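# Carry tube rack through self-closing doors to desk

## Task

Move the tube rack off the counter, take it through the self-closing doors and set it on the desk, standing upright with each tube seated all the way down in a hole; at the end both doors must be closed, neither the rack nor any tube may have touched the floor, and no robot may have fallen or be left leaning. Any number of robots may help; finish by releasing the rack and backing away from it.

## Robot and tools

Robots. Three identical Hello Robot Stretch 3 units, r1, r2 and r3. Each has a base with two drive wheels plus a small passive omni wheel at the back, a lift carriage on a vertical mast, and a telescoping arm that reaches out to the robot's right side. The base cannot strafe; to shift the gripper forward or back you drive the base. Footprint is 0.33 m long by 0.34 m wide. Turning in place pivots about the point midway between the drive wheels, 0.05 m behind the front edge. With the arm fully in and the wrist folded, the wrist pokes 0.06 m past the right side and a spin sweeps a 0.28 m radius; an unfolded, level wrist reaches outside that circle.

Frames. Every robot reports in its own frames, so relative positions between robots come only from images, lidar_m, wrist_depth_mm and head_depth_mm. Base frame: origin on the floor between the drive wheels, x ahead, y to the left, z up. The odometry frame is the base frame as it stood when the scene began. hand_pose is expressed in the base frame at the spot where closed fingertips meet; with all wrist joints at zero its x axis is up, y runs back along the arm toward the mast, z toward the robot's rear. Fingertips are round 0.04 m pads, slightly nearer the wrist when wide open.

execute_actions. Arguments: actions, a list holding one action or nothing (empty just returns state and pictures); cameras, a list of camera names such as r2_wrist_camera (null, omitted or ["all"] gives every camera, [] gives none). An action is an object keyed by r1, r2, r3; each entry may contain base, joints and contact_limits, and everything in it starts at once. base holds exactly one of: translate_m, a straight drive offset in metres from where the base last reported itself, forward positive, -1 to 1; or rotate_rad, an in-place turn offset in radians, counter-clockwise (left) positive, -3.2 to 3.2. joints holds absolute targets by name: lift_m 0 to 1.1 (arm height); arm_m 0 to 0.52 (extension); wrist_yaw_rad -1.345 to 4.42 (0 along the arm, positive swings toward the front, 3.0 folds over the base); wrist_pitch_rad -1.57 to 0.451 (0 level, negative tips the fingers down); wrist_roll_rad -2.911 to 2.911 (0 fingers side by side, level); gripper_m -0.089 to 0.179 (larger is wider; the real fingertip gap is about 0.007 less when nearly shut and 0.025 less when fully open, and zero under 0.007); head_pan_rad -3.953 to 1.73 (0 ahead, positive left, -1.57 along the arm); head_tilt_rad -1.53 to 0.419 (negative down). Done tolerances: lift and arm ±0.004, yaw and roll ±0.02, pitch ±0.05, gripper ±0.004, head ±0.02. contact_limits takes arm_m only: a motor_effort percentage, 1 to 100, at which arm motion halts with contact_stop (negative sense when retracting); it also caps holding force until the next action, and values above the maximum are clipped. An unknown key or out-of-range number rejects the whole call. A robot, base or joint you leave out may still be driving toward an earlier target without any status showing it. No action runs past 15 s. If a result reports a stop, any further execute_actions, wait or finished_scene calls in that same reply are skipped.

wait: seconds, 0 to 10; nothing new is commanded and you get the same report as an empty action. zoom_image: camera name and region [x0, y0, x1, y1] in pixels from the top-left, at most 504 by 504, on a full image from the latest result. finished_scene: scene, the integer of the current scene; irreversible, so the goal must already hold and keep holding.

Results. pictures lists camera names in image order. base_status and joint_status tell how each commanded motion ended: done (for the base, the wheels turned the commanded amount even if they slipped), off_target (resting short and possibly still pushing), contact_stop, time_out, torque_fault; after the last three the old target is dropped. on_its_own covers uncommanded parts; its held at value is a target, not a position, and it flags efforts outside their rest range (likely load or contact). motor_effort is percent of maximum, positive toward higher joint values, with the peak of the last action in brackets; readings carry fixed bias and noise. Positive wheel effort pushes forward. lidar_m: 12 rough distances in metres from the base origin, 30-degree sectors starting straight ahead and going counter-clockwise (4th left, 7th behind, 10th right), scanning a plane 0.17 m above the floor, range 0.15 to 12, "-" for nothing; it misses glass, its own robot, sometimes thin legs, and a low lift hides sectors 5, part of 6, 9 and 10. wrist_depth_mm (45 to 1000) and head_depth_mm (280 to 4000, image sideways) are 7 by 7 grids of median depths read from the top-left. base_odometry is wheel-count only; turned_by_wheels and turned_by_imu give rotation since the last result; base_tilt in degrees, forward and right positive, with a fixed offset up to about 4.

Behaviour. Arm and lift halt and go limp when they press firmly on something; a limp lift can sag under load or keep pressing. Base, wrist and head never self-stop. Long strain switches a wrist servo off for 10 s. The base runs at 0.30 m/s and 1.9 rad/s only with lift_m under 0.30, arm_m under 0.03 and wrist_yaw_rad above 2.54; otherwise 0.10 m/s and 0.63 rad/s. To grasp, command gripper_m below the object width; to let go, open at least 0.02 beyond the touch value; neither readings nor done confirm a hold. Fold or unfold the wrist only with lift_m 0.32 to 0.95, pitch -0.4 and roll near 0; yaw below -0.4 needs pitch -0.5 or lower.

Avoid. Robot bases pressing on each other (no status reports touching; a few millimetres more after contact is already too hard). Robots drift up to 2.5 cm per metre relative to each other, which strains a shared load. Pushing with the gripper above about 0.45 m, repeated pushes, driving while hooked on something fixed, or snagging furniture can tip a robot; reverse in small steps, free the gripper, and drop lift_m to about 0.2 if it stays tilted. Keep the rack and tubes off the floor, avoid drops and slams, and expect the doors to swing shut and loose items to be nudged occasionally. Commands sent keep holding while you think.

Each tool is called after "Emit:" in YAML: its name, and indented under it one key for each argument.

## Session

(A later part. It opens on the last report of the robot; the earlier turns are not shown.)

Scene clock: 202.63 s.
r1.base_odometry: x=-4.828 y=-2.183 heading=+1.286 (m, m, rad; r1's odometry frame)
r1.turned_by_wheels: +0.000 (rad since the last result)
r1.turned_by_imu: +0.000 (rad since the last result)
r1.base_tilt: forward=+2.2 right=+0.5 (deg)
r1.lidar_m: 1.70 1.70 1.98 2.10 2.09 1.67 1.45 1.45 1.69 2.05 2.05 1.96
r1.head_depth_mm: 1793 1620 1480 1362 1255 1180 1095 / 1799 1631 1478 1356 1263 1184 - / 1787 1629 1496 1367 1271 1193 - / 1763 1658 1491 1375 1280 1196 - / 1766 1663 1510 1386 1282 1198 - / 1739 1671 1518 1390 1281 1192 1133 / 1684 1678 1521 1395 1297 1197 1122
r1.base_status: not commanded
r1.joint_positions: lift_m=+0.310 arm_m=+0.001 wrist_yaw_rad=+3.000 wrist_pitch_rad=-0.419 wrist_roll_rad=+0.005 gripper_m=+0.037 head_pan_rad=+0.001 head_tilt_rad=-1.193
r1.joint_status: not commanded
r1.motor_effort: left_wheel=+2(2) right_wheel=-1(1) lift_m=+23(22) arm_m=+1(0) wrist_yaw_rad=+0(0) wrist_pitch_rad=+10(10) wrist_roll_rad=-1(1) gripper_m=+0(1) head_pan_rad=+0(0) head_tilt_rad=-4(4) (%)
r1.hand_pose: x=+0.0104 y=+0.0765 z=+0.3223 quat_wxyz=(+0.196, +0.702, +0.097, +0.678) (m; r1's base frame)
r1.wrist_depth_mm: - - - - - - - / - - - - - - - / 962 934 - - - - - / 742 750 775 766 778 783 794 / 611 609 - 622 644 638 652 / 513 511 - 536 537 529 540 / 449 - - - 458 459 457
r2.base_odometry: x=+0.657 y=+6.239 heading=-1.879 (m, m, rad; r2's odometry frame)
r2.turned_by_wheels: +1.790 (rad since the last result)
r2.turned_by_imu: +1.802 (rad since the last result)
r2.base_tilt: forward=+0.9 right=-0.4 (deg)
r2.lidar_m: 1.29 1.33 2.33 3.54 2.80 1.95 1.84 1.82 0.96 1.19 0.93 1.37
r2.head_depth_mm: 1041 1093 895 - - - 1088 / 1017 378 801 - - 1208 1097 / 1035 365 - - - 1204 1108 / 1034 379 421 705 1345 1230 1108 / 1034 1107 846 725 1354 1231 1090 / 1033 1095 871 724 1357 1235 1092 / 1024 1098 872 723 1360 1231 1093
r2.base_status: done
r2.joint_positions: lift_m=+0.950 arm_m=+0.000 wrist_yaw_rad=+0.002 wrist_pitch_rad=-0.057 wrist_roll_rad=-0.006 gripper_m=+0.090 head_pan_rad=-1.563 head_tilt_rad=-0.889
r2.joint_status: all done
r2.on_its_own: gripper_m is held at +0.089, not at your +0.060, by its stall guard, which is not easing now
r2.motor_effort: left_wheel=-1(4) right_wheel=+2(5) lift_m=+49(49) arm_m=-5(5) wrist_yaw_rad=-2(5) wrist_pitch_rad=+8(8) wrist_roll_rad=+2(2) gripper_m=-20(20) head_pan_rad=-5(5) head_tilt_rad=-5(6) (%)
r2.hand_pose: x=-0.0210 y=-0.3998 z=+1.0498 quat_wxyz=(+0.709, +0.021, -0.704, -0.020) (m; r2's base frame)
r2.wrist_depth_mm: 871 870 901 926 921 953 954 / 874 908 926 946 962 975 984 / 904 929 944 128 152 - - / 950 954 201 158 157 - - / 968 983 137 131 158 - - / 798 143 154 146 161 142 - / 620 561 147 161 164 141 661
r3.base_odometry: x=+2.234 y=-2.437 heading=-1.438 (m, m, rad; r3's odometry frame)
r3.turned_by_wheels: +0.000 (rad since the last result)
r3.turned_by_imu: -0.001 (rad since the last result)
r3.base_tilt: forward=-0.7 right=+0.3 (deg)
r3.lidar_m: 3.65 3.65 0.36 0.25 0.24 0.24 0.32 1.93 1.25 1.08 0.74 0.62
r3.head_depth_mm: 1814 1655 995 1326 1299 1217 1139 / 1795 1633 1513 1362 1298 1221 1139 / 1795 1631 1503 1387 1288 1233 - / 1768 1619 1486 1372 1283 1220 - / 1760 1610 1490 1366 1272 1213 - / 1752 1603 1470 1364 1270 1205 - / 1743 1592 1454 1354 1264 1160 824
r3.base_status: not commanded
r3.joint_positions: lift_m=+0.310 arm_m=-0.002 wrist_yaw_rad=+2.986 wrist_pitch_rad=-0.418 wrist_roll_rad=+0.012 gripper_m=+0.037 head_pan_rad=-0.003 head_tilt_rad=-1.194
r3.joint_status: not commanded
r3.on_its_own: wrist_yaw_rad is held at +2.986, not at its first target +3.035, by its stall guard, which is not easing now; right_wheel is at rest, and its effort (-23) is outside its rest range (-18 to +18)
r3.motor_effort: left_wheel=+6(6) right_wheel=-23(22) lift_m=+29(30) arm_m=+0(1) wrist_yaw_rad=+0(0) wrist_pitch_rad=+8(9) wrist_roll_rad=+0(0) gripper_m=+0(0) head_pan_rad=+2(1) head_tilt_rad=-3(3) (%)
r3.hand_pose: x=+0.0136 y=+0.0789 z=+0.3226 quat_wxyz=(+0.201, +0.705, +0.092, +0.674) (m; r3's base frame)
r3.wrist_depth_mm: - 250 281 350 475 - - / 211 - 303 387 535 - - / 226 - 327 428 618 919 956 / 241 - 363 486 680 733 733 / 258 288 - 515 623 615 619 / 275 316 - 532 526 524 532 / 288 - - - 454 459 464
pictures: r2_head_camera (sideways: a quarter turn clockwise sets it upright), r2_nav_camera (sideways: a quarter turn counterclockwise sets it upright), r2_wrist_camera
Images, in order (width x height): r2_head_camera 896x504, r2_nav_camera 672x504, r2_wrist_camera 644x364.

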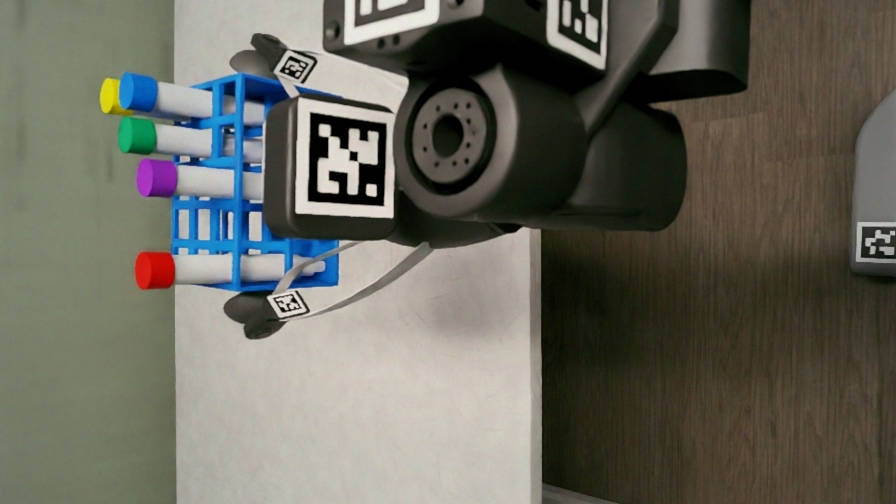

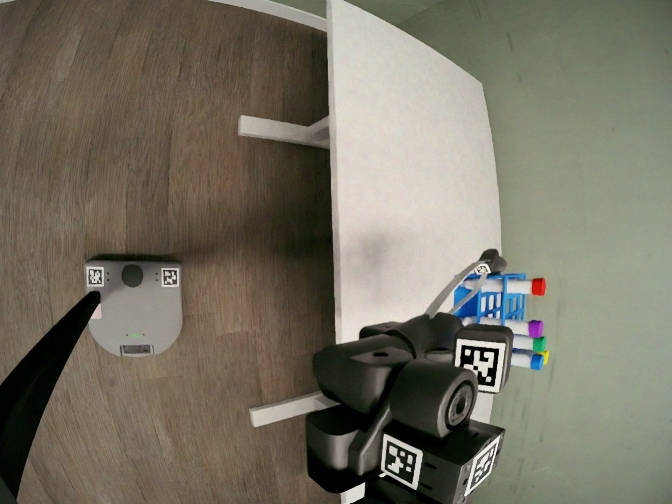

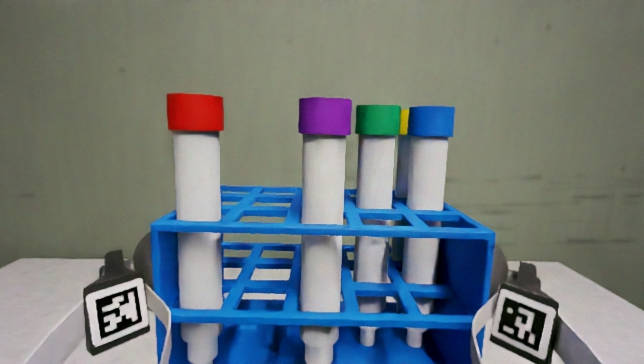

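Emit:
execute_actions:
  actions:
    - {"r2":{"joints":{"arm_m":0.27,"lift_m":0.85}},"r3":{"base":{"translate_m":1.0}}}
  cameras: ["r3_nav_camera"]

Emit:
execute_actions:
  actions:
    - {"r2":{"joints":{"lift_m":0.71}},"r3":{"base":{"translate_m":0.25}}}
  cameras: ["r2_wrist_camera","r2_head_camera"]

Scene clock: 214.70 s.
r1.base_odometry: x=-4.828 y=-2.183 heading=+1.286 (m, m, rad; r1's odometry frame)
r1.turned_by_wheels: +0.000 (rad since the last result)
r1.turned_by_imu: -0.001 (rad since the last result)
r1.base_tilt: forward=+2.2 right=+0.5 (deg)
r1.lidar_m: 1.70 1.70 1.98 2.10 2.09 1.67 1.45 1.45 1.69 2.05 2.05 1.96
r1.head_depth_mm: 1771 1618 1469 1353 1254 1182 1095 / 1788 1612 1481 1373 1257 1187 - / 1776 1645 1488 1373 1272 1192 - / 1757 1649 1489 1372 1274 1202 - / 1752 1643 1515 1382 1275 1196 - / 1743 1673 1517 1393 1287 1198 1132 / 1716 1680 1515 1404 1300 1202 1120
r1.base_status: not commanded
r1.joint_positions: lift_m=+0.310 arm_m=+0.001 wrist_yaw_rad=+3.000 wrist_pitch_rad=-0.419 wrist_roll_rad=+0.005 gripper_m=+0.037 head_pan_rad=+0.001 head_tilt_rad=-1.193
r1.joint_status: not commanded
r1.motor_effort: left_wheel=+2(2) right_wheel=-1(1) lift_m=+23(23) arm_m=+1(0) wrist_yaw_rad=+0(0) wrist_pitch_rad=+10(10) wrist_roll_rad=-1(1) gripper_m=-1(2) head_pan_rad=+0(1) head_tilt_rad=-4(3) (%)
r1.hand_pose: x=+0.0104 y=+0.0765 z=+0.3223 quat_wxyz=(+0.196, +0.702, +0.097, +0.678) (m; r1's base frame)
r1.wrist_depth_mm: - - - - - - - / - - - - - - - / 950 944 - - - - - / 732 739 751 775 792 801 798 / 609 607 - 619 650 629 652 / 505 512 - 538 537 534 541 / 453 - - - 450 458 470
r2.base_odometry: x=+0.657 y=+6.239 heading=-1.879 (m, m, rad; r2's odometry frame)
r2.turned_by_wheels: +0.000 (rad since the last result)
r2.turned_by_imu: -0.002 (rad since the last result)
r2.base_tilt: forward=+0.9 right=-0.3 (deg)
r2.lidar_m: 1.29 1.33 1.75 3.54 2.79 1.95 1.84 1.82 0.96 1.20 0.93 1.37
r2.head_depth_mm: 1034 1133 - - 1333 1229 1088 / 1035 1151 - 721 1356 1230 1101 / 1011 624 - 723 1353 1229 1110 / 1033 982 870 723 1356 1227 1113 / 1034 1095 873 724 1352 1228 1091 / 1029 1092 871 724 1359 1234 1090 / 1028 1097 872 724 1355 1229 1093
r2.base_status: not commanded
r2.joint_positions: lift_m=+0.850 arm_m=+0.270 wrist_yaw_rad=+0.001 wrist_pitch_rad=-0.057 wrist_roll_rad=-0.006 gripper_m=+0.090 head_pan_rad=-1.563 head_tilt_rad=-0.889
r2.joint_status: all done
r2.on_its_own: gripper_m is held at +0.089, not at your +0.060, by its stall guard, which is not easing now
r2.motor_effort: left_wheel=-1(1) right_wheel=+2(2) lift_m=+31(45) arm_m=+5(6) wrist_yaw_rad=-1(2) wrist_pitch_rad=+8(8) wrist_roll_rad=+2(2) gripper_m=-20(20) head_pan_rad=-5(4) head_tilt_rad=-6(6) (%)
r2.hand_pose: x=-0.0213 y=-0.6691 z=+0.9503 quat_wxyz=(+0.709, +0.021, -0.704, -0.020) (m; r2's base frame)
r2.wrist_depth_mm: 615 622 636 645 665 671 706 / 641 650 661 674 683 685 723 / 657 670 673 128 153 719 734 / 662 688 202 159 156 742 761 / 700 697 137 131 158 761 803 / 599 143 154 146 160 142 650 / 462 421 147 161 164 141 494
r3.base_odometry: x=+2.366 y=-3.429 heading=-1.438 (m, m, rad; r3's odometry frame)
r3.turned_by_wheels: +0.000 (rad since the last result)
r3.turned_by_imu: +0.007 (rad since the last result)
r3.base_tilt: forward=-0.7 right=+0.4 (deg)
r3.lidar_m: 2.67 2.67 1.78 1.77 0.95 0.64 0.55 0.53 0.54 0.99 1.87 2.18
r3.head_depth_mm: 1799 1656 1511 1402 1297 1218 1141 / 1810 1643 1507 1388 1297 1219 1136 / 1793 1627 1492 1384 1288 1225 - / 1768 1618 1496 1379 1280 1228 - / 1761 1610 1475 1370 1277 1216 - / 1747 1601 1465 1370 1276 1197 - / 1749 1586 1467 1350 1264 1184 1130
r3.base_status: done
r3.joint_positions: lift_m=+0.310 arm_m=-0.002 wrist_yaw_rad=+2.986 wrist_pitch_rad=-0.418 wrist_roll_rad=+0.012 gripper_m=+0.037 head_pan_rad=-0.003 head_tilt_rad=-1.194
r3.joint_status: not commanded
r3.on_its_own: wrist_yaw_rad is held at +2.986, not at its first target +3.035, by its stall guard, which is not easing now
r3.motor_effort: left_wheel=+0(10) right_wheel=-3(18) lift_m=+28(28) arm_m=-1(1) wrist_yaw_rad=+0(0) wrist_pitch_rad=+9(9) wrist_roll_rad=+0(0) gripper_m=+0(0) head_pan_rad=+2(1) head_tilt_rad=-3(3) (%)
r3.hand_pose: x=+0.0136 y=+0.0789 z=+0.3226 quat_wxyz=(+0.201, +0.705, +0.092, +0.674) (m; r3's base frame)
r3.wrist_depth_mm: - - - - - - - / - - - - - - - / 894 - 908 931 925 902 958 / 725 - 728 730 740 733 742 / 601 610 - 614 624 622 614 / 517 519 - 538 524 528 527 / 466 - - - 460 460 461
pictures: r3_nav_camera (sideways: a quarter turn counterclockwise sets it upright)
Images, in order (width x height): r3_nav_camera 672x504.

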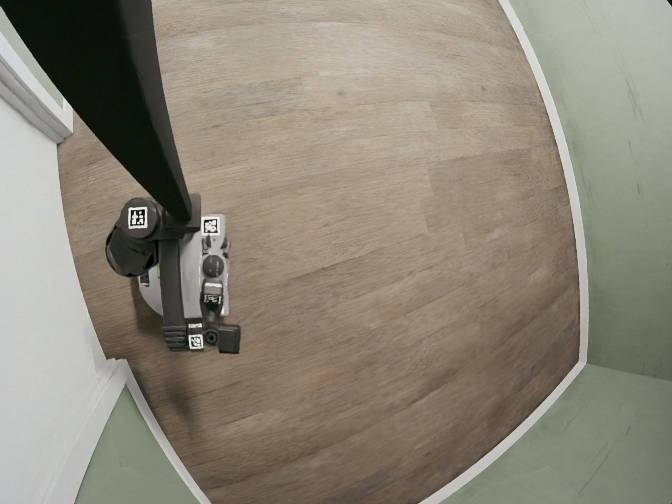

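Scene clock: 218.43 s.
r1.base_odometry: x=-4.828 y=-2.183 heading=+1.286 (m, m, rad; r1's odometry frame)
r1.turned_by_wheels: +0.000 (rad since the last result)
r1.turned_by_imu: +0.000 (rad since the last result)
r1.base_tilt: forward=+2.2 right=+0.5 (deg)
r1.lidar_m: 1.70 1.70 1.97 2.09 2.09 1.66 1.45 1.45 1.69 2.05 2.04 1.96
r1.head_depth_mm: 1779 1615 1476 1349 1254 1174 1094 / 1801 1634 1474 1355 1269 1191 - / 1781 1627 1487 1374 1269 1187 - / 1773 1640 1502 1373 1271 1203 - / 1752 1664 1512 1390 1281 1199 - / 1745 1676 1513 1395 1287 1196 1127 / 1695 1672 1534 1393 1291 1201 1117
r1.base_status: not commanded
r1.joint_positions: lift_m=+0.310 arm_m=+0.001 wrist_yaw_rad=+3.000 wrist_pitch_rad=-0.419 wrist_roll_rad=+0.005 gripper_m=+0.037 head_pan_rad=+0.001 head_tilt_rad=-1.193
r1.joint_status: not commanded
r1.motor_effort: left_wheel=+2(2) right_wheel=-1(1) lift_m=+23(22) arm_m=+0(1) wrist_yaw_rad=+1(0) wrist_pitch_rad=+10(10) wrist_roll_rad=-1(1) gripper_m=+1(1) head_pan_rad=-1(0) head_tilt_rad=-4(3) (%)
r1.hand_pose: x=+0.0104 y=+0.0765 z=+0.3223 quat_wxyz=(+0.196, +0.702, +0.097, +0.678) (m; r1's base frame)
r1.wrist_depth_mm: - - - - - - - / - - - - - - - / 962 927 - - - - - / 739 750 741 767 787 790 789 / 600 609 - 625 642 637 647 / 510 514 - 533 538 532 542 / 451 - - - 449 461 460
r2.base_odometry: x=+0.657 y=+6.239 heading=-1.879 (m, m, rad; r2's odometry frame)
r2.turned_by_wheels: +0.000 (rad since the last result)
r2.turned_by_imu: -0.001 (rad since the last result)
r2.base_tilt: forward=+0.8 right=-0.3 (deg)
r2.lidar_m: 1.30 1.32 1.70 1.82 2.79 1.94 1.85 1.81 0.96 1.20 0.93 1.37
r2.head_depth_mm: 1038 1092 868 723 1356 - - / 1038 1091 897 - 1356 1213 1088 / 1034 1089 734 - 1355 1227 1107 / 1034 1091 801 725 1356 1230 1108 / 1031 1096 870 722 1353 1232 1088 / 1029 1096 874 723 1352 1235 1090 / 1025 1098 873 724 1350 1238 1094
r2.base_status: not commanded
r2.joint_positions: lift_m=+0.710 arm_m=+0.270 wrist_yaw_rad=+0.001 wrist_pitch_rad=-0.057 wrist_roll_rad=-0.006 gripper_m=+0.090 head_pan_rad=-1.563 head_tilt_rad=-0.889
r2.joint_status: all done
r2.on_its_own: gripper_m is held at +0.089, not at your +0.060, by its stall guard, which is not easing now
r2.motor_effort: left_wheel=-1(1) right_wheel=+3(2) lift_m=+32(32) arm_m=+6(5) wrist_yaw_rad=-2(1) wrist_pitch_rad=+8(8) wrist_roll_rad=+2(2) gripper_m=-20(20) head_pan_rad=-4(4) head_tilt_rad=-6(6) (%)
r2.hand_pose: x=-0.0213 y=-0.6691 z=+0.8103 quat_wxyz=(+0.709, +0.021, -0.704, -0.020) (m; r2's base frame)
r2.wrist_depth_mm: 620 631 641 647 668 696 689 / 645 659 661 676 683 688 711 / 655 669 678 128 152 708 733 / 674 680 201 158 156 732 745 / 442 415 138 132 158 456 513 / 313 142 154 146 162 142 344 / 242 224 147 162 164 140 263
r3.base_odometry: x=+2.399 y=-3.676 heading=-1.438 (m, m, rad; r3's odometry frame)
r3.turned_by_wheels: +0.000 (rad since the last result)
r3.turned_by_imu: +0.002 (rad since the last result)
r3.base_tilt: forward=-0.8 right=+0.4 (deg)
r3.lidar_m: 2.43 2.43 2.84 1.72 1.42 0.91 0.80 0.74 0.84 1.49 1.80 2.11
r3.head_depth_mm: 1817 1644 1510 1396 1300 1215 1145 / 1797 1640 1506 1396 1300 1223 1136 / 1778 1635 1493 1390 1292 1232 - / 1764 1608 1489 1376 1287 1222 - / 1752 1602 1472 1371 1279 1218 - / 1762 1598 1475 1361 1275 1200 - / 1732 1588 1459 1350 1269 1183 1131
r3.base_status: done
r3.joint_positions: lift_m=+0.310 arm_m=-0.002 wrist_yaw_rad=+2.986 wrist_pitch_rad=-0.418 wrist_roll_rad=+0.012 gripper_m=+0.037 head_pan_rad=-0.003 head_tilt_rad=-1.194
r3.joint_status: not commanded
r3.on_its_own: wrist_yaw_rad is held at +2.986, not at its first target +3.035, by its stall guard, which is not easing now
r3.motor_effort: left_wheel=+1(6) right_wheel=-2(4) lift_m=+29(28) arm_m=-1(0) wrist_yaw_rad=+0(0) wrist_pitch_rad=+9(9) wrist_roll_rad=+0(0) gripper_m=+0(0) head_pan_rad=+2(1) head_tilt_rad=-3(2) (%)
r3.hand_pose: x=+0.0136 y=+0.0789 z=+0.3226 quat_wxyz=(+0.201, +0.705, +0.092, +0.674) (m; r3's base frame)
r3.wrist_depth_mm: - - - - - - - / - - - - - - - / 921 - 926 915 933 938 937 / 734 - 743 740 728 748 732 / 612 607 - 604 640 615 624 / 524 521 - 537 528 526 519 / 469 - - - 455 460 461
pictures: r2_head_camera (sideways: a quarter turn clockwise sets it upright), r2_wrist_camera
Images, in order (width x height): r2_head_camera 896x504, r2_wrist_camera 644x364.

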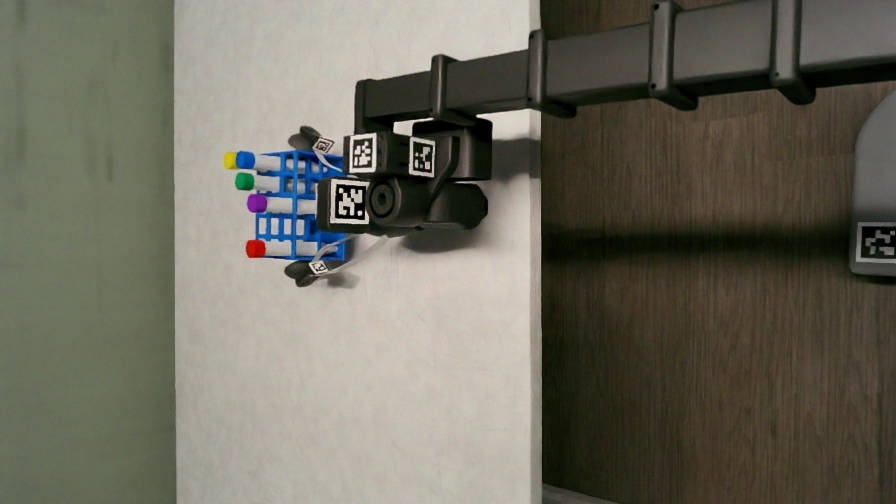

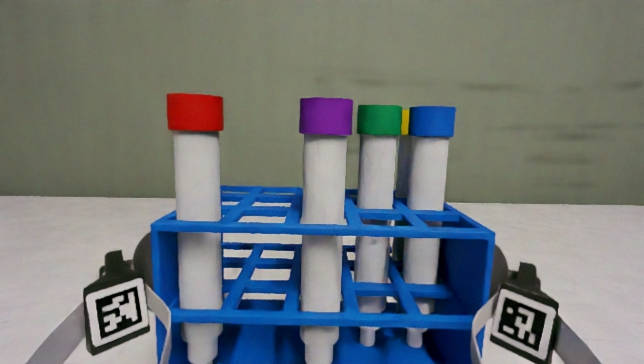

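Depths match lift 0.90 at the counter, so the resting lift is about 0.666.

Emit:
execute_actions:
  actions:
    - {"r2":{"joints":{"lift_m":0.665}},"r3":{"joints":{"head_pan_rad":-3.1,"head_tilt_rad":-0.5}},"r1":{"joints":{"head_pan_rad":-2.8,"head_tilt_rad":-0.5}}}
  cameras: ["r1_nav_camera","r3_nav_camera"]

Emit:
execute_actions:
  actions:
    - {"r2":{"joints":{"gripper_m":0.179}}}
  cameras: ["r2_wrist_camera"]

Emit:
execute_actions:
  actions:
    - {"r2":{"joints":{"arm_m":0.0}}}
  cameras: ["r2_wrist_camera","r1_nav_camera","r3_nav_camera"]

Emit:
zoom_image:
  camera: "r2_wrist_camera"
  region: [220,80,420,280]

Scene clock: 221.37 s.
r1.base_odometry: x=-4.828 y=-2.183 heading=+1.286 (m, m, rad; r1's odometry frame)
r1.turned_by_wheels: +0.000 (rad since the last result)
r1.turned_by_imu: +0.000 (rad since the last result)
r1.base_tilt: forward=+2.2 right=+0.5 (deg)
r1.lidar_m: 1.70 1.70 1.97 2.09 2.09 1.67 1.45 1.45 1.69 2.05 2.05 1.96
r1.head_depth_mm: 1190 1285 1407 1539 1687 1590 1324 / 1206 1307 1417 1557 1714 1613 1337 / 1215 1322 1440 1582 1738 1610 1334 / 1232 1331 1452 1597 1775 1622 1342 / 1245 1343 1453 1613 1776 1643 1346 / 1253 1349 1484 1641 1823 1655 1370 / 1267 1378 1503 1652 1846 1673 1378
r1.base_status: not commanded
r1.joint_positions: lift_m=+0.310 arm_m=+0.001 wrist_yaw_rad=+3.000 wrist_pitch_rad=-0.419 wrist_roll_rad=+0.005 gripper_m=+0.037 head_pan_rad=-2.793 head_tilt_rad=-0.507
r1.joint_status: all done
r1.motor_effort: left_wheel=+2(1) right_wheel=-1(1) lift_m=+23(23) arm_m=+1(0) wrist_yaw_rad=+0(0) wrist_pitch_rad=+10(10) wrist_roll_rad=-1(1) gripper_m=-1(0) head_pan_rad=-3(45) head_tilt_rad=+3(36) (%)
r1.hand_pose: x=+0.0104 y=+0.0765 z=+0.3223 quat_wxyz=(+0.196, +0.702, +0.097, +0.678) (m; r1's base frame)
r1.wrist_depth_mm: - - - - - - - / - - - - - - - / 949 931 - - - - - / 740 744 764 776 783 789 804 / 607 600 - 619 638 630 636 / 508 517 - 533 543 530 536 / 450 - - - 450 462 461
r2.base_odometry: x=+0.657 y=+6.239 heading=-1.879 (m, m, rad; r2's odometry frame)
r2.turned_by_wheels: +0.000 (rad since the last result)
r2.turned_by_imu: -0.001 (rad since the last result)
r2.base_tilt: forward=+0.8 right=-0.3 (deg)
r2.lidar_m: 1.30 1.32 1.70 1.82 2.80 1.95 1.84 1.82 0.96 1.19 0.93 1.37
r2.head_depth_mm: 1038 1092 870 723 1349 1239 - / 1037 1096 868 - 1350 1204 1106 / 1035 1089 802 - 1352 1230 1107 / 1032 1090 822 723 1356 1235 1111 / 1032 1096 870 725 1345 1232 1092 / 1031 1091 872 724 1361 1228 1090 / 1028 1093 870 725 1359 1230 1091
r2.base_status: not commanded
r2.joint_positions: lift_m=+0.665 arm_m=+0.270 wrist_yaw_rad=+0.001 wrist_pitch_rad=-0.053 wrist_roll_rad=-0.006 gripper_m=+0.090 head_pan_rad=-1.563 head_tilt_rad=-0.889
r2.joint_status: all done
r2.on_its_own: gripper_m is held at +0.089, not at your +0.060, by its stall guard, which is not easing now
r2.motor_effort: left_wheel=-1(1) right_wheel=+2(2) lift_m=+30(28) arm_m=+5(5) wrist_yaw_rad=-1(1) wrist_pitch_rad=+7(8) wrist_roll_rad=+2(2) gripper_m=-20(20) head_pan_rad=-4(4) head_tilt_rad=-6(6) (%)
r2.hand_pose: x=-0.0213 y=-0.6692 z=+0.7664 quat_wxyz=(+0.709, +0.019, -0.705, -0.019) (m; r2's base frame)
r2.wrist_depth_mm: 620 632 638 655 661 678 693 / 640 643 659 672 683 698 710 / 657 653 667 126 150 710 742 / 564 569 179 158 155 729 737 / 326 302 135 132 157 336 370 / 227 142 153 145 161 142 251 / 180 162 148 161 164 141 190
r3.base_odometry: x=+2.399 y=-3.676 heading=-1.438 (m, m, rad; r3's odometry frame)
r3.turned_by_wheels: +0.000 (rad since the last result)
r3.turned_by_imu: -0.001 (rad since the last result)
r3.base_tilt: forward=-0.7 right=+0.4 (deg)
r3.lidar_m: 2.43 2.43 2.84 1.73 1.43 0.91 0.80 0.73 0.84 1.49 1.81 2.11
r3.head_depth_mm: 727 798 886 996 1133 1321 1334 / 711 779 859 962 1093 1262 1335 / 692 759 839 934 1054 1215 1327 / 677 739 813 903 1022 1171 1294 / 661 723 794 881 985 1122 1256 / 649 705 770 854 955 1079 1231 / 635 688 753 830 925 1037 1147
r3.base_status: not commanded
r3.joint_positions: lift_m=+0.310 arm_m=-0.002 wrist_yaw_rad=+2.986 wrist_pitch_rad=-0.418 wrist_roll_rad=+0.012 gripper_m=+0.037 head_pan_rad=-3.093 head_tilt_rad=-0.508
r3.joint_status: all done
r3.on_its_own: wrist_yaw_rad is held at +2.986, not at its first target +3.035, by its stall guard, which is not easing now
r3.motor_effort: left_wheel=+1(1) right_wheel=-2(2) lift_m=+28(29) arm_m=-1(1) wrist_yaw_rad=+0(1) wrist_pitch_rad=+9(8) wrist_roll_rad=+0(0) gripper_m=+0(1) head_pan_rad=-2(35) head_tilt_rad=+4(38) (%)
r3.hand_pose: x=+0.0136 y=+0.0789 z=+0.3226 quat_wxyz=(+0.201, +0.705, +0.092, +0.674) (m; r3's base frame)
r3.wrist_depth_mm: - - - - - - - / - - - - - - - / 920 - 911 944 921 926 919 / 731 - 741 737 750 736 740 / 612 607 - 611 630 619 614 / 512 516 - 539 524 530 524 / 465 - - - 458 462 465
pictures: r1_nav_camera (sideways: a quarter turn counterclockwise sets it upright), r3_nav_camera (sideways: a quarter turn counterclockwise sets it upright)
Images, in order (width x height): r1_nav_camera 672x504, r3_nav_camera 672x504.

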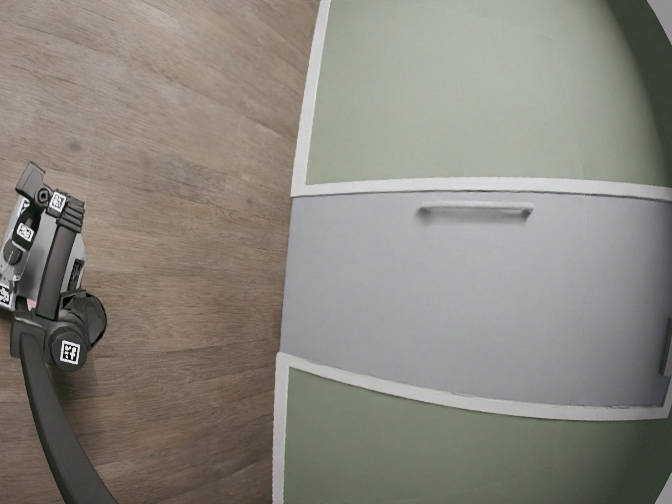

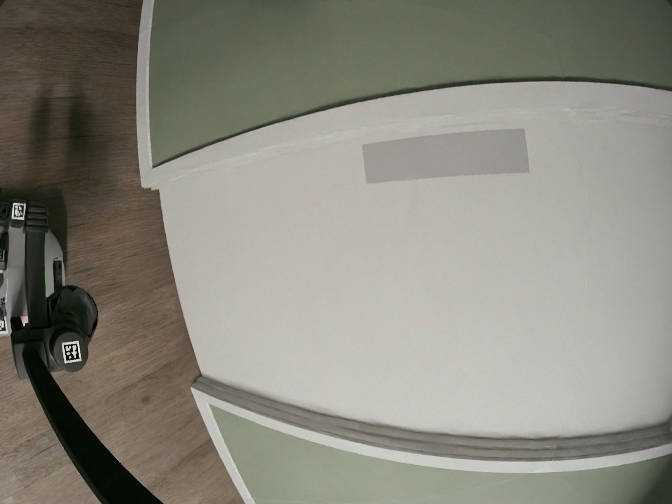

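Scene clock: 222.73 s.
r1.base_odometry: x=-4.828 y=-2.183 heading=+1.286 (m, m, rad; r1's odometry frame)
r1.turned_by_wheels: +0.000 (rad since the last result)
r1.turned_by_imu: +0.000 (rad since the last result)
r1.base_tilt: forward=+2.1 right=+0.5 (deg)
r1.lidar_m: 1.70 1.70 1.98 2.09 2.09 1.67 1.45 1.45 1.68 2.05 2.05 1.96
r1.head_depth_mm: 1196 1295 1412 1533 1709 1591 1315 / 1210 1305 1425 1560 1730 1602 1329 / 1220 1327 1440 1579 1738 1619 1347 / 1233 1332 1450 1601 1761 1634 1335 / 1243 1341 1460 1612 1779 1639 1356 / 1247 1352 1481 1638 1839 1654 1355 / 1267 1373 1505 1662 1852 1666 1372
r1.base_status: not commanded
r1.joint_positions: lift_m=+0.310 arm_m=+0.001 wrist_yaw_rad=+3.000 wrist_pitch_rad=-0.419 wrist_roll_rad=+0.005 gripper_m=+0.037 head_pan_rad=-2.793 head_tilt_rad=-0.507
r1.joint_status: not commanded
r1.motor_effort: left_wheel=+2(2) right_wheel=-1(1) lift_m=+22(23) arm_m=+1(1) wrist_yaw_rad=+0(0) wrist_pitch_rad=+10(10) wrist_roll_rad=-1(1) gripper_m=+1(0) head_pan_rad=-3(5) head_tilt_rad=+3(3) (%)
r1.hand_pose: x=+0.0104 y=+0.0765 z=+0.3223 quat_wxyz=(+0.196, +0.702, +0.097, +0.678) (m; r1's base frame)
r1.wrist_depth_mm: - - - - - - - / - - - - - - - / 971 934 - - - - - / 738 745 770 768 777 782 791 / 601 602 - 624 643 639 643 / 505 516 - 529 534 540 540 / 458 - - - 450 455 464
r2.base_odometry: x=+0.657 y=+6.239 heading=-1.879 (m, m, rad; r2's odometry frame)
r2.turned_by_wheels: +0.000 (rad since the last result)
r2.turned_by_imu: +0.000 (rad since the last result)
r2.base_tilt: forward=+0.8 right=-0.3 (deg)
r2.lidar_m: 1.30 1.33 1.70 1.81 2.80 1.95 1.84 1.82 0.96 1.19 0.93 1.37
r2.head_depth_mm: 1035 1092 868 721 1352 1239 - / 1038 1095 869 - 1353 1205 1107 / 1030 1092 798 - 1352 1233 1112 / 1034 1096 833 724 1360 1223 1108 / 1032 1094 870 723 1353 1235 1095 / 1029 1096 871 723 1363 1234 1090 / 1026 1097 874 725 1349 1226 1094
r2.base_status: not commanded
r2.joint_positions: lift_m=+0.665 arm_m=+0.270 wrist_yaw_rad=+0.001 wrist_pitch_rad=-0.052 wrist_roll_rad=-0.006 gripper_m=+0.179 head_pan_rad=-1.563 head_tilt_rad=-0.889
r2.joint_status: all done
r2.motor_effort: left_wheel=-1(2) right_wheel=+2(2) lift_m=+30(30) arm_m=+5(5) wrist_yaw_rad=+0(1) wrist_pitch_rad=+7(7) wrist_roll_rad=+2(2) gripper_m=+0(84) head_pan_rad=-4(5) head_tilt_rad=-6(6) (%)
r2.hand_pose: x=-0.0213 y=-0.6693 z=+0.7666 quat_wxyz=(+0.709, +0.019, -0.705, -0.018) (m; r2's base frame)
r2.wrist_depth_mm: 619 631 653 651 662 683 690 / 641 645 653 667 688 700 705 / 667 665 666 126 150 715 727 / 572 578 179 157 155 718 757 / 328 319 132 131 157 350 373 / - 143 153 145 161 142 266 / - 163 148 161 163 171 -
r3.base_odometry: x=+2.399 y=-3.676 heading=-1.438 (m, m, rad; r3's odometry frame)
r3.turned_by_wheels: +0.000 (rad since the last result)
r3.turned_by_imu: +0.000 (rad since the last result)
r3.base_tilt: forward=-0.7 right=+0.3 (deg)
r3.lidar_m: 2.43 2.43 2.83 1.73 1.42 0.91 0.79 0.73 0.84 1.49 1.81 2.10
r3.head_depth_mm: 729 803 886 999 1135 1316 1335 / 708 780 862 963 1093 1271 1329 / 696 762 836 932 1052 1214 1326 / 678 738 815 906 1019 1171 1292 / 663 723 792 879 988 1123 1260 / 650 705 772 855 956 1079 1230 / 634 690 756 829 920 1037 1150
r3.base_status: not commanded
r3.joint_positions: lift_m=+0.310 arm_m=-0.002 wrist_yaw_rad=+2.986 wrist_pitch_rad=-0.418 wrist_roll_rad=+0.012 gripper_m=+0.037 head_pan_rad=-3.093 head_tilt_rad=-0.508
r3.joint_status: not commanded
r3.on_its_own: wrist_yaw_rad is held at +2.986, not at its first target +3.035, by its stall guard, which is not easing now
r3.motor_effort: left_wheel=+0(0) right_wheel=-2(3) lift_m=+30(29) arm_m=-1(1) wrist_yaw_rad=+0(0) wrist_pitch_rad=+8(9) wrist_roll_rad=+0(0) gripper_m=+0(1) head_pan_rad=-3(3) head_tilt_rad=+4(5) (%)
r3.hand_pose: x=+0.0136 y=+0.0789 z=+0.3226 quat_wxyz=(+0.201, +0.705, +0.092, +0.674) (m; r3's base frame)
r3.wrist_depth_mm: - - - - - - - / - - - - - - - / 909 - 921 921 913 911 951 / 725 - 720 742 736 741 758 / 608 614 - 607 633 621 612 / 530 521 - 535 527 525 533 / 467 - - - 462 467 467
pictures: r2_wrist_camera
Images, in order (width x height): r2_wrist_camera 644x364.

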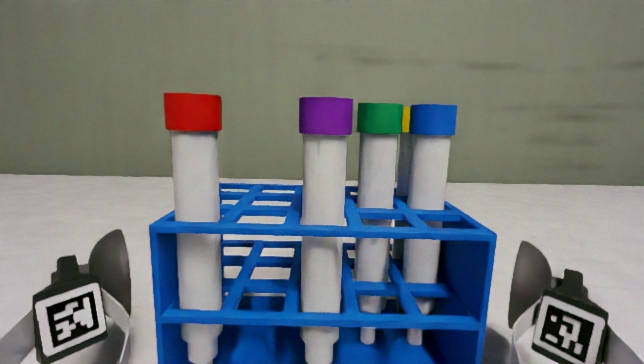

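Scene clock: 225.93 s.
r1.base_odometry: x=-4.828 y=-2.183 heading=+1.286 (m, m, rad; r1's odometry frame)
r1.turned_by_wheels: +0.000 (rad since the last result)
r1.turned_by_imu: +0.000 (rad since the last result)
r1.base_tilt: forward=+2.2 right=+0.5 (deg)
r1.lidar_m: 1.70 1.70 1.98 2.09 2.09 1.67 1.45 1.45 1.68 2.05 2.05 1.95
r1.head_depth_mm: 1197 1293 1415 1534 1703 1590 1325 / 1207 1320 1424 1549 1735 1613 1330 / 1222 1314 1444 1584 1752 1625 1340 / 1227 1335 1460 1602 1793 1626 1349 / 1242 1333 1454 1609 1807 1638 1358 / 1245 1355 1481 1649 1831 1646 1371 / 1272 1371 1500 1657 1842 1663 1380
r1.base_status: not commanded
r1.joint_positions: lift_m=+0.310 arm_m=+0.001 wrist_yaw_rad=+3.000 wrist_pitch_rad=-0.419 wrist_roll_rad=+0.005 gripper_m=+0.037 head_pan_rad=-2.793 head_tilt_rad=-0.507
r1.joint_status: not commanded
r1.motor_effort: left_wheel=+2(2) right_wheel=-1(1) lift_m=+23(23) arm_m=+0(0) wrist_yaw_rad=-1(1) wrist_pitch_rad=+10(10) wrist_roll_rad=-1(1) gripper_m=+0(0) head_pan_rad=-3(5) head_tilt_rad=+3(3) (%)
r1.hand_pose: x=+0.0104 y=+0.0765 z=+0.3223 quat_wxyz=(+0.196, +0.702, +0.097, +0.678) (m; r1's base frame)
r1.wrist_depth_mm: - - - - - - - / - - - - - - - / 952 954 - - - - - / 735 745 768 787 791 787 808 / 610 608 - 609 658 639 641 / 514 511 - 526 543 531 536 / 451 - - - 448 459 465
r2.base_odometry: x=+0.657 y=+6.239 heading=-1.879 (m, m, rad; r2's odometry frame)
r2.turned_by_wheels: +0.000 (rad since the last result)
r2.turned_by_imu: -0.001 (rad since the last result)
r2.base_tilt: forward=+0.9 right=-0.3 (deg)
r2.lidar_m: 1.29 1.33 1.70 1.82 2.80 1.95 1.84 1.82 0.96 1.20 0.93 1.37
r2.head_depth_mm: 1038 1092 868 723 1349 1252 - / 1039 1095 870 723 1368 1277 - / 1035 1089 799 724 1351 - - / 1033 1095 824 723 1348 1231 1111 / 1033 1095 873 724 1352 1233 1092 / 1028 1098 872 727 1350 1234 1092 / 1028 1101 875 726 1352 1233 1091
r2.base_status: not commanded
r2.joint_positions: lift_m=+0.665 arm_m=+0.000 wrist_yaw_rad=+0.000 wrist_pitch_rad=-0.051 wrist_roll_rad=-0.006 gripper_m=+0.179 head_pan_rad=-1.563 head_tilt_rad=-0.889
r2.joint_status: all done
r2.motor_effort: left_wheel=-2(1) right_wheel=+2(2) lift_m=+30(31) arm_m=-5(7) wrist_yaw_rad=+0(1) wrist_pitch_rad=+6(7) wrist_roll_rad=+2(2) gripper_m=+0(0) head_pan_rad=-4(4) head_tilt_rad=-7(6) (%)
r2.hand_pose: x=-0.0213 y=-0.4000 z=+0.7669 quat_wxyz=(+0.709, +0.019, -0.705, -0.018) (m; r2's base frame)
r2.wrist_depth_mm: 861 871 908 901 938 943 977 / 901 900 912 944 956 957 - / 909 929 949 428 988 984 - / 583 603 625 432 675 715 748 / 329 352 345 355 361 370 380 / - 235 239 242 246 249 270 / - 180 181 184 186 188 -
r3.base_odometry: x=+2.399 y=-3.676 heading=-1.438 (m, m, rad; r3's odometry frame)
r3.turned_by_wheels: +0.000 (rad since the last result)
r3.turned_by_imu: -0.001 (rad since the last result)
r3.base_tilt: forward=-0.7 right=+0.4 (deg)
r3.lidar_m: 2.43 2.43 2.83 1.73 1.42 0.91 0.79 0.73 0.85 1.49 1.80 2.11
r3.head_depth_mm: 725 798 887 996 1133 1323 1334 / 708 775 864 963 1097 1263 1329 / 694 758 836 933 1053 1218 1332 / 678 739 816 902 1015 1168 1290 / 663 722 792 880 987 1119 1262 / 648 703 771 855 958 1081 1230 / 635 690 753 830 925 1042 1155
r3.base_status: not commanded
r3.joint_positions: lift_m=+0.310 arm_m=-0.002 wrist_yaw_rad=+2.986 wrist_pitch_rad=-0.418 wrist_roll_rad=+0.012 gripper_m=+0.037 head_pan_rad=-3.093 head_tilt_rad=-0.508
r3.joint_status: not commanded
r3.on_its_own: wrist_yaw_rad is held at +2.986, not at its first target +3.035, by its stall guard, which is not easing now
r3.motor_effort: left_wheel=+0(1) right_wheel=-3(2) lift_m=+29(29) arm_m=-1(1) wrist_yaw_rad=+0(0) wrist_pitch_rad=+8(8) wrist_roll_rad=+0(0) gripper_m=+0(0) head_pan_rad=-3(3) head_tilt_rad=+5(4) (%)
r3.hand_pose: x=+0.0136 y=+0.0789 z=+0.3226 quat_wxyz=(+0.201, +0.705, +0.092, +0.674) (m; r3's base frame)
r3.wrist_depth_mm: - - - - - - - / - - - - - - - / 900 - 917 907 928 940 935 / 733 - 730 728 727 731 735 / 609 602 - 620 633 625 607 / 522 517 - 541 523 528 530 / 466 - - - 456 461 463
pictures: r1_nav_camera (sideways: a quarter turn counterclockwise sets it upright), r2_wrist_camera, r3_nav_camera (sideways: a quarter turn counterclockwise sets it upright)
Images, in order (width x height): r1_nav_camera 672x504, r2_wrist_camera 644x364, r3_nav_camera 672x504.

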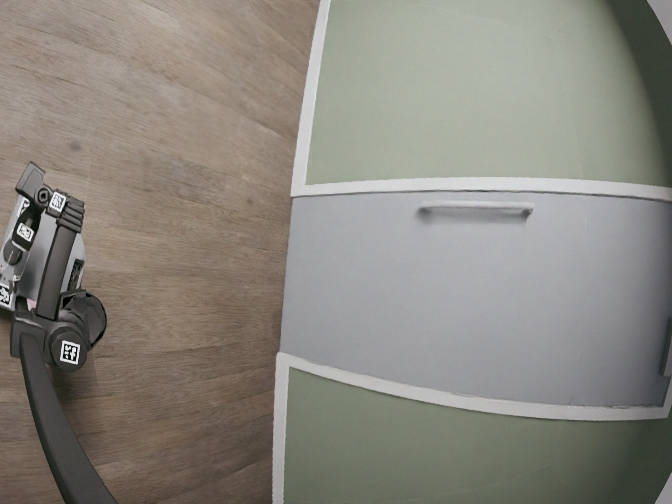

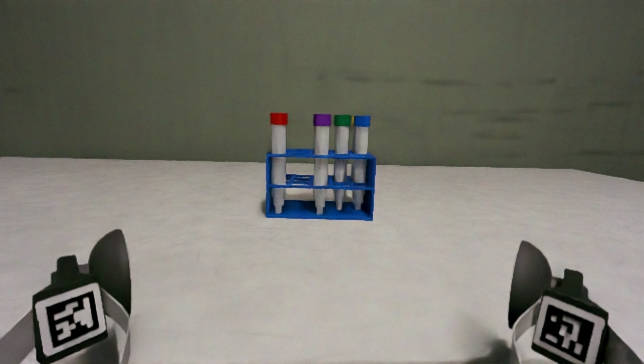

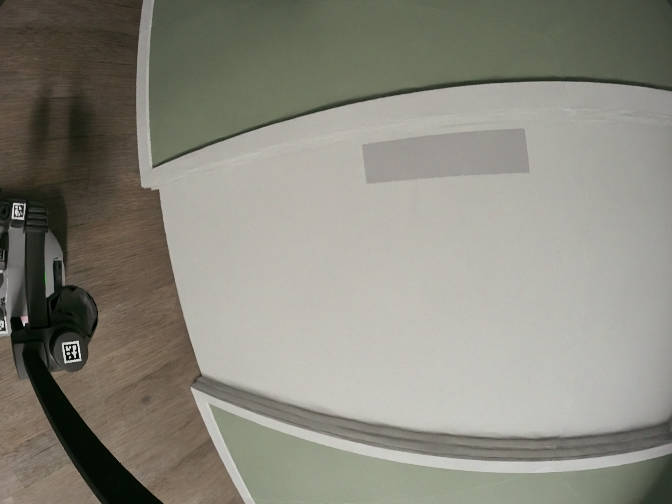

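Region (220, 80, 420, 280) of r2_wrist_camera's 644x364 image, scaled by 2.520.

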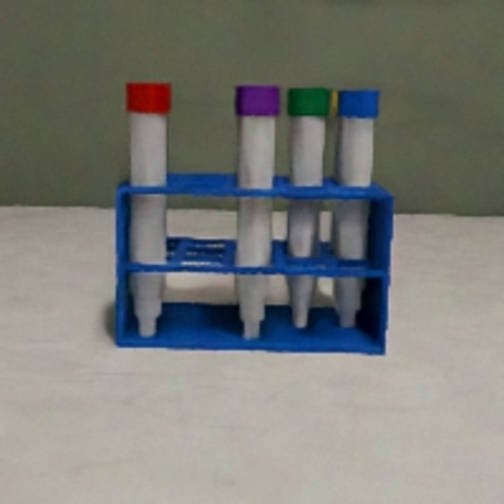

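All the tubes are seated, allowing for the slight camera roll.

Emit:
execute_actions:
  actions:
    - {"r2":{"joints":{"wrist_yaw_rad":1.6,"lift_m":0.68}}}
  cameras: []

Emit:
finished_scene:
  scene: 2

Scene clock: 228.03 s.
r1.base_odometry: x=-4.828 y=-2.183 heading=+1.286 (m, m, rad; r1's odometry frame)
r1.turned_by_wheels: +0.000 (rad since the last result)
r1.turned_by_imu: +0.000 (rad since the last result)
r1.base_tilt: forward=+2.2 right=+0.5 (deg)
r1.lidar_m: 1.69 1.70 1.98 2.10 2.10 1.67 1.45 1.45 1.69 2.05 2.05 1.96
r1.head_depth_mm: 1196 1291 1410 1527 1695 1602 1316 / 1208 1308 1427 1564 1720 1609 1329 / 1219 1328 1439 1580 1754 1611 1337 / 1242 1340 1453 1589 1775 1629 1344 / 1247 1336 1453 1623 1792 1631 1348 / 1248 1356 1486 1640 1813 1655 1350 / 1263 1371 1493 1662 1839 1657 1376
r1.base_status: not commanded
r1.joint_positions: lift_m=+0.310 arm_m=+0.001 wrist_yaw_rad=+3.000 wrist_pitch_rad=-0.419 wrist_roll_rad=+0.005 gripper_m=+0.037 head_pan_rad=-2.793 head_tilt_rad=-0.507
r1.joint_status: not commanded
r1.motor_effort: left_wheel=+2(2) right_wheel=-1(1) lift_m=+23(23) arm_m=+0(1) wrist_yaw_rad=+0(0) wrist_pitch_rad=+10(10) wrist_roll_rad=-1(1) gripper_m=+0(1) head_pan_rad=-4(4) head_tilt_rad=+3(3) (%)
r1.hand_pose: x=+0.0104 y=+0.0765 z=+0.3223 quat_wxyz=(+0.196, +0.702, +0.097, +0.678) (m; r1's base frame)
r1.wrist_depth_mm: - - - - - - - / - - - - - - - / 958 941 - - - - - / 735 744 758 776 774 775 797 / 604 605 - 615 648 638 645 / 509 511 - 533 530 538 536 / 453 - - - 454 457 462
r2.base_odometry: x=+0.657 y=+6.239 heading=-1.879 (m, m, rad; r2's odometry frame)
r2.turned_by_wheels: +0.000 (rad since the last result)
r2.turned_by_imu: +0.000 (rad since the last result)
r2.base_tilt: forward=+0.9 right=-0.4 (deg)
r2.lidar_m: 1.30 1.33 1.70 1.81 2.79 1.96 1.84 1.82 0.96 1.20 0.93 1.37
r2.head_depth_mm: 1042 1094 869 722 1349 1278 - / 1036 1092 871 723 1357 1279 1081 / 1033 1088 799 723 1346 - 1094 / 1034 1093 821 724 1348 1254 1088 / 1031 1098 870 726 1355 1278 1065 / 1028 1095 872 725 1355 1244 1074 / 1025 1098 873 723 1354 1211 1092
r2.base_status: not commanded
r2.joint_positions: lift_m=+0.680 arm_m=+0.000 wrist_yaw_rad=+1.598 wrist_pitch_rad=-0.051 wrist_roll_rad=-0.006 gripper_m=+0.179 head_pan_rad=-1.563 head_tilt_rad=-0.889
r2.joint_status: all done
r2.motor_effort: left_wheel=-1(0) right_wheel=+2(2) lift_m=+48(51) arm_m=-5(5) wrist_yaw_rad=+2(4) wrist_pitch_rad=+7(6) wrist_roll_rad=+2(2) gripper_m=+0(0) head_pan_rad=-5(5) head_tilt_rad=-6(6) (%)
r2.hand_pose: x=+0.2332 y=-0.1384 z=+0.7814 quat_wxyz=(+0.508, +0.518, -0.478, +0.496) (m; r2's base frame)
r2.wrist_depth_mm: - - - - - - - / - - - - - - - / - - - - - - - / - - - - - - - / - - - - - 514 430 / - - - - - - 305 / - - - - - - -
r3.base_odometry: x=+2.399 y=-3.676 heading=-1.438 (m, m, rad; r3's odometry frame)
r3.turned_by_wheels: +0.000 (rad since the last result)
r3.turned_by_imu: +0.000 (rad since the last result)
r3.base_tilt: forward=-0.6 right=+0.3 (deg)
r3.lidar_m: 2.43 2.43 2.84 1.73 1.42 0.91 0.80 0.74 0.85 1.49 1.81 2.11
r3.head_depth_mm: 729 798 886 994 1138 1324 1337 / 710 778 865 961 1088 1264 1323 / 693 761 838 933 1056 1213 1326 / 679 742 814 904 1017 1169 1296 / 663 721 791 881 985 1127 1253 / 650 705 772 853 959 1083 1225 / 636 690 753 830 923 1035 1148
r3.base_status: not commanded
r3.joint_positions: lift_m=+0.310 arm_m=-0.002 wrist_yaw_rad=+2.986 wrist_pitch_rad=-0.418 wrist_roll_rad=+0.012 gripper_m=+0.037 head_pan_rad=-3.093 head_tilt_rad=-0.508
r3.joint_status: not commanded
r3.on_its_own: wrist_yaw_rad is held at +2.986, not at its first target +3.035, by its stall guard, which is not easing now
r3.motor_effort: left_wheel=+1(0) right_wheel=-2(1) lift_m=+28(29) arm_m=-1(1) wrist_yaw_rad=+0(0) wrist_pitch_rad=+9(8) wrist_roll_rad=+0(0) gripper_m=+0(0) head_pan_rad=-2(3) head_tilt_rad=+4(4) (%)
r3.hand_pose: x=+0.0136 y=+0.0789 z=+0.3226 quat_wxyz=(+0.201, +0.705, +0.092, +0.674) (m; r3's base frame)
r3.wrist_depth_mm: - - - - - - - / - - - - - - - / 915 - 907 918 930 914 929 / 723 - 733 723 717 735 737 / 605 611 - 611 627 614 611 / 526 528 - 546 524 518 520 / 468 - - - 457 466 464
pictures: none
No camera images: the call's "cameras" was empty. Leave "cameras" out to get every camera's image.

The scene is finished: the task was done.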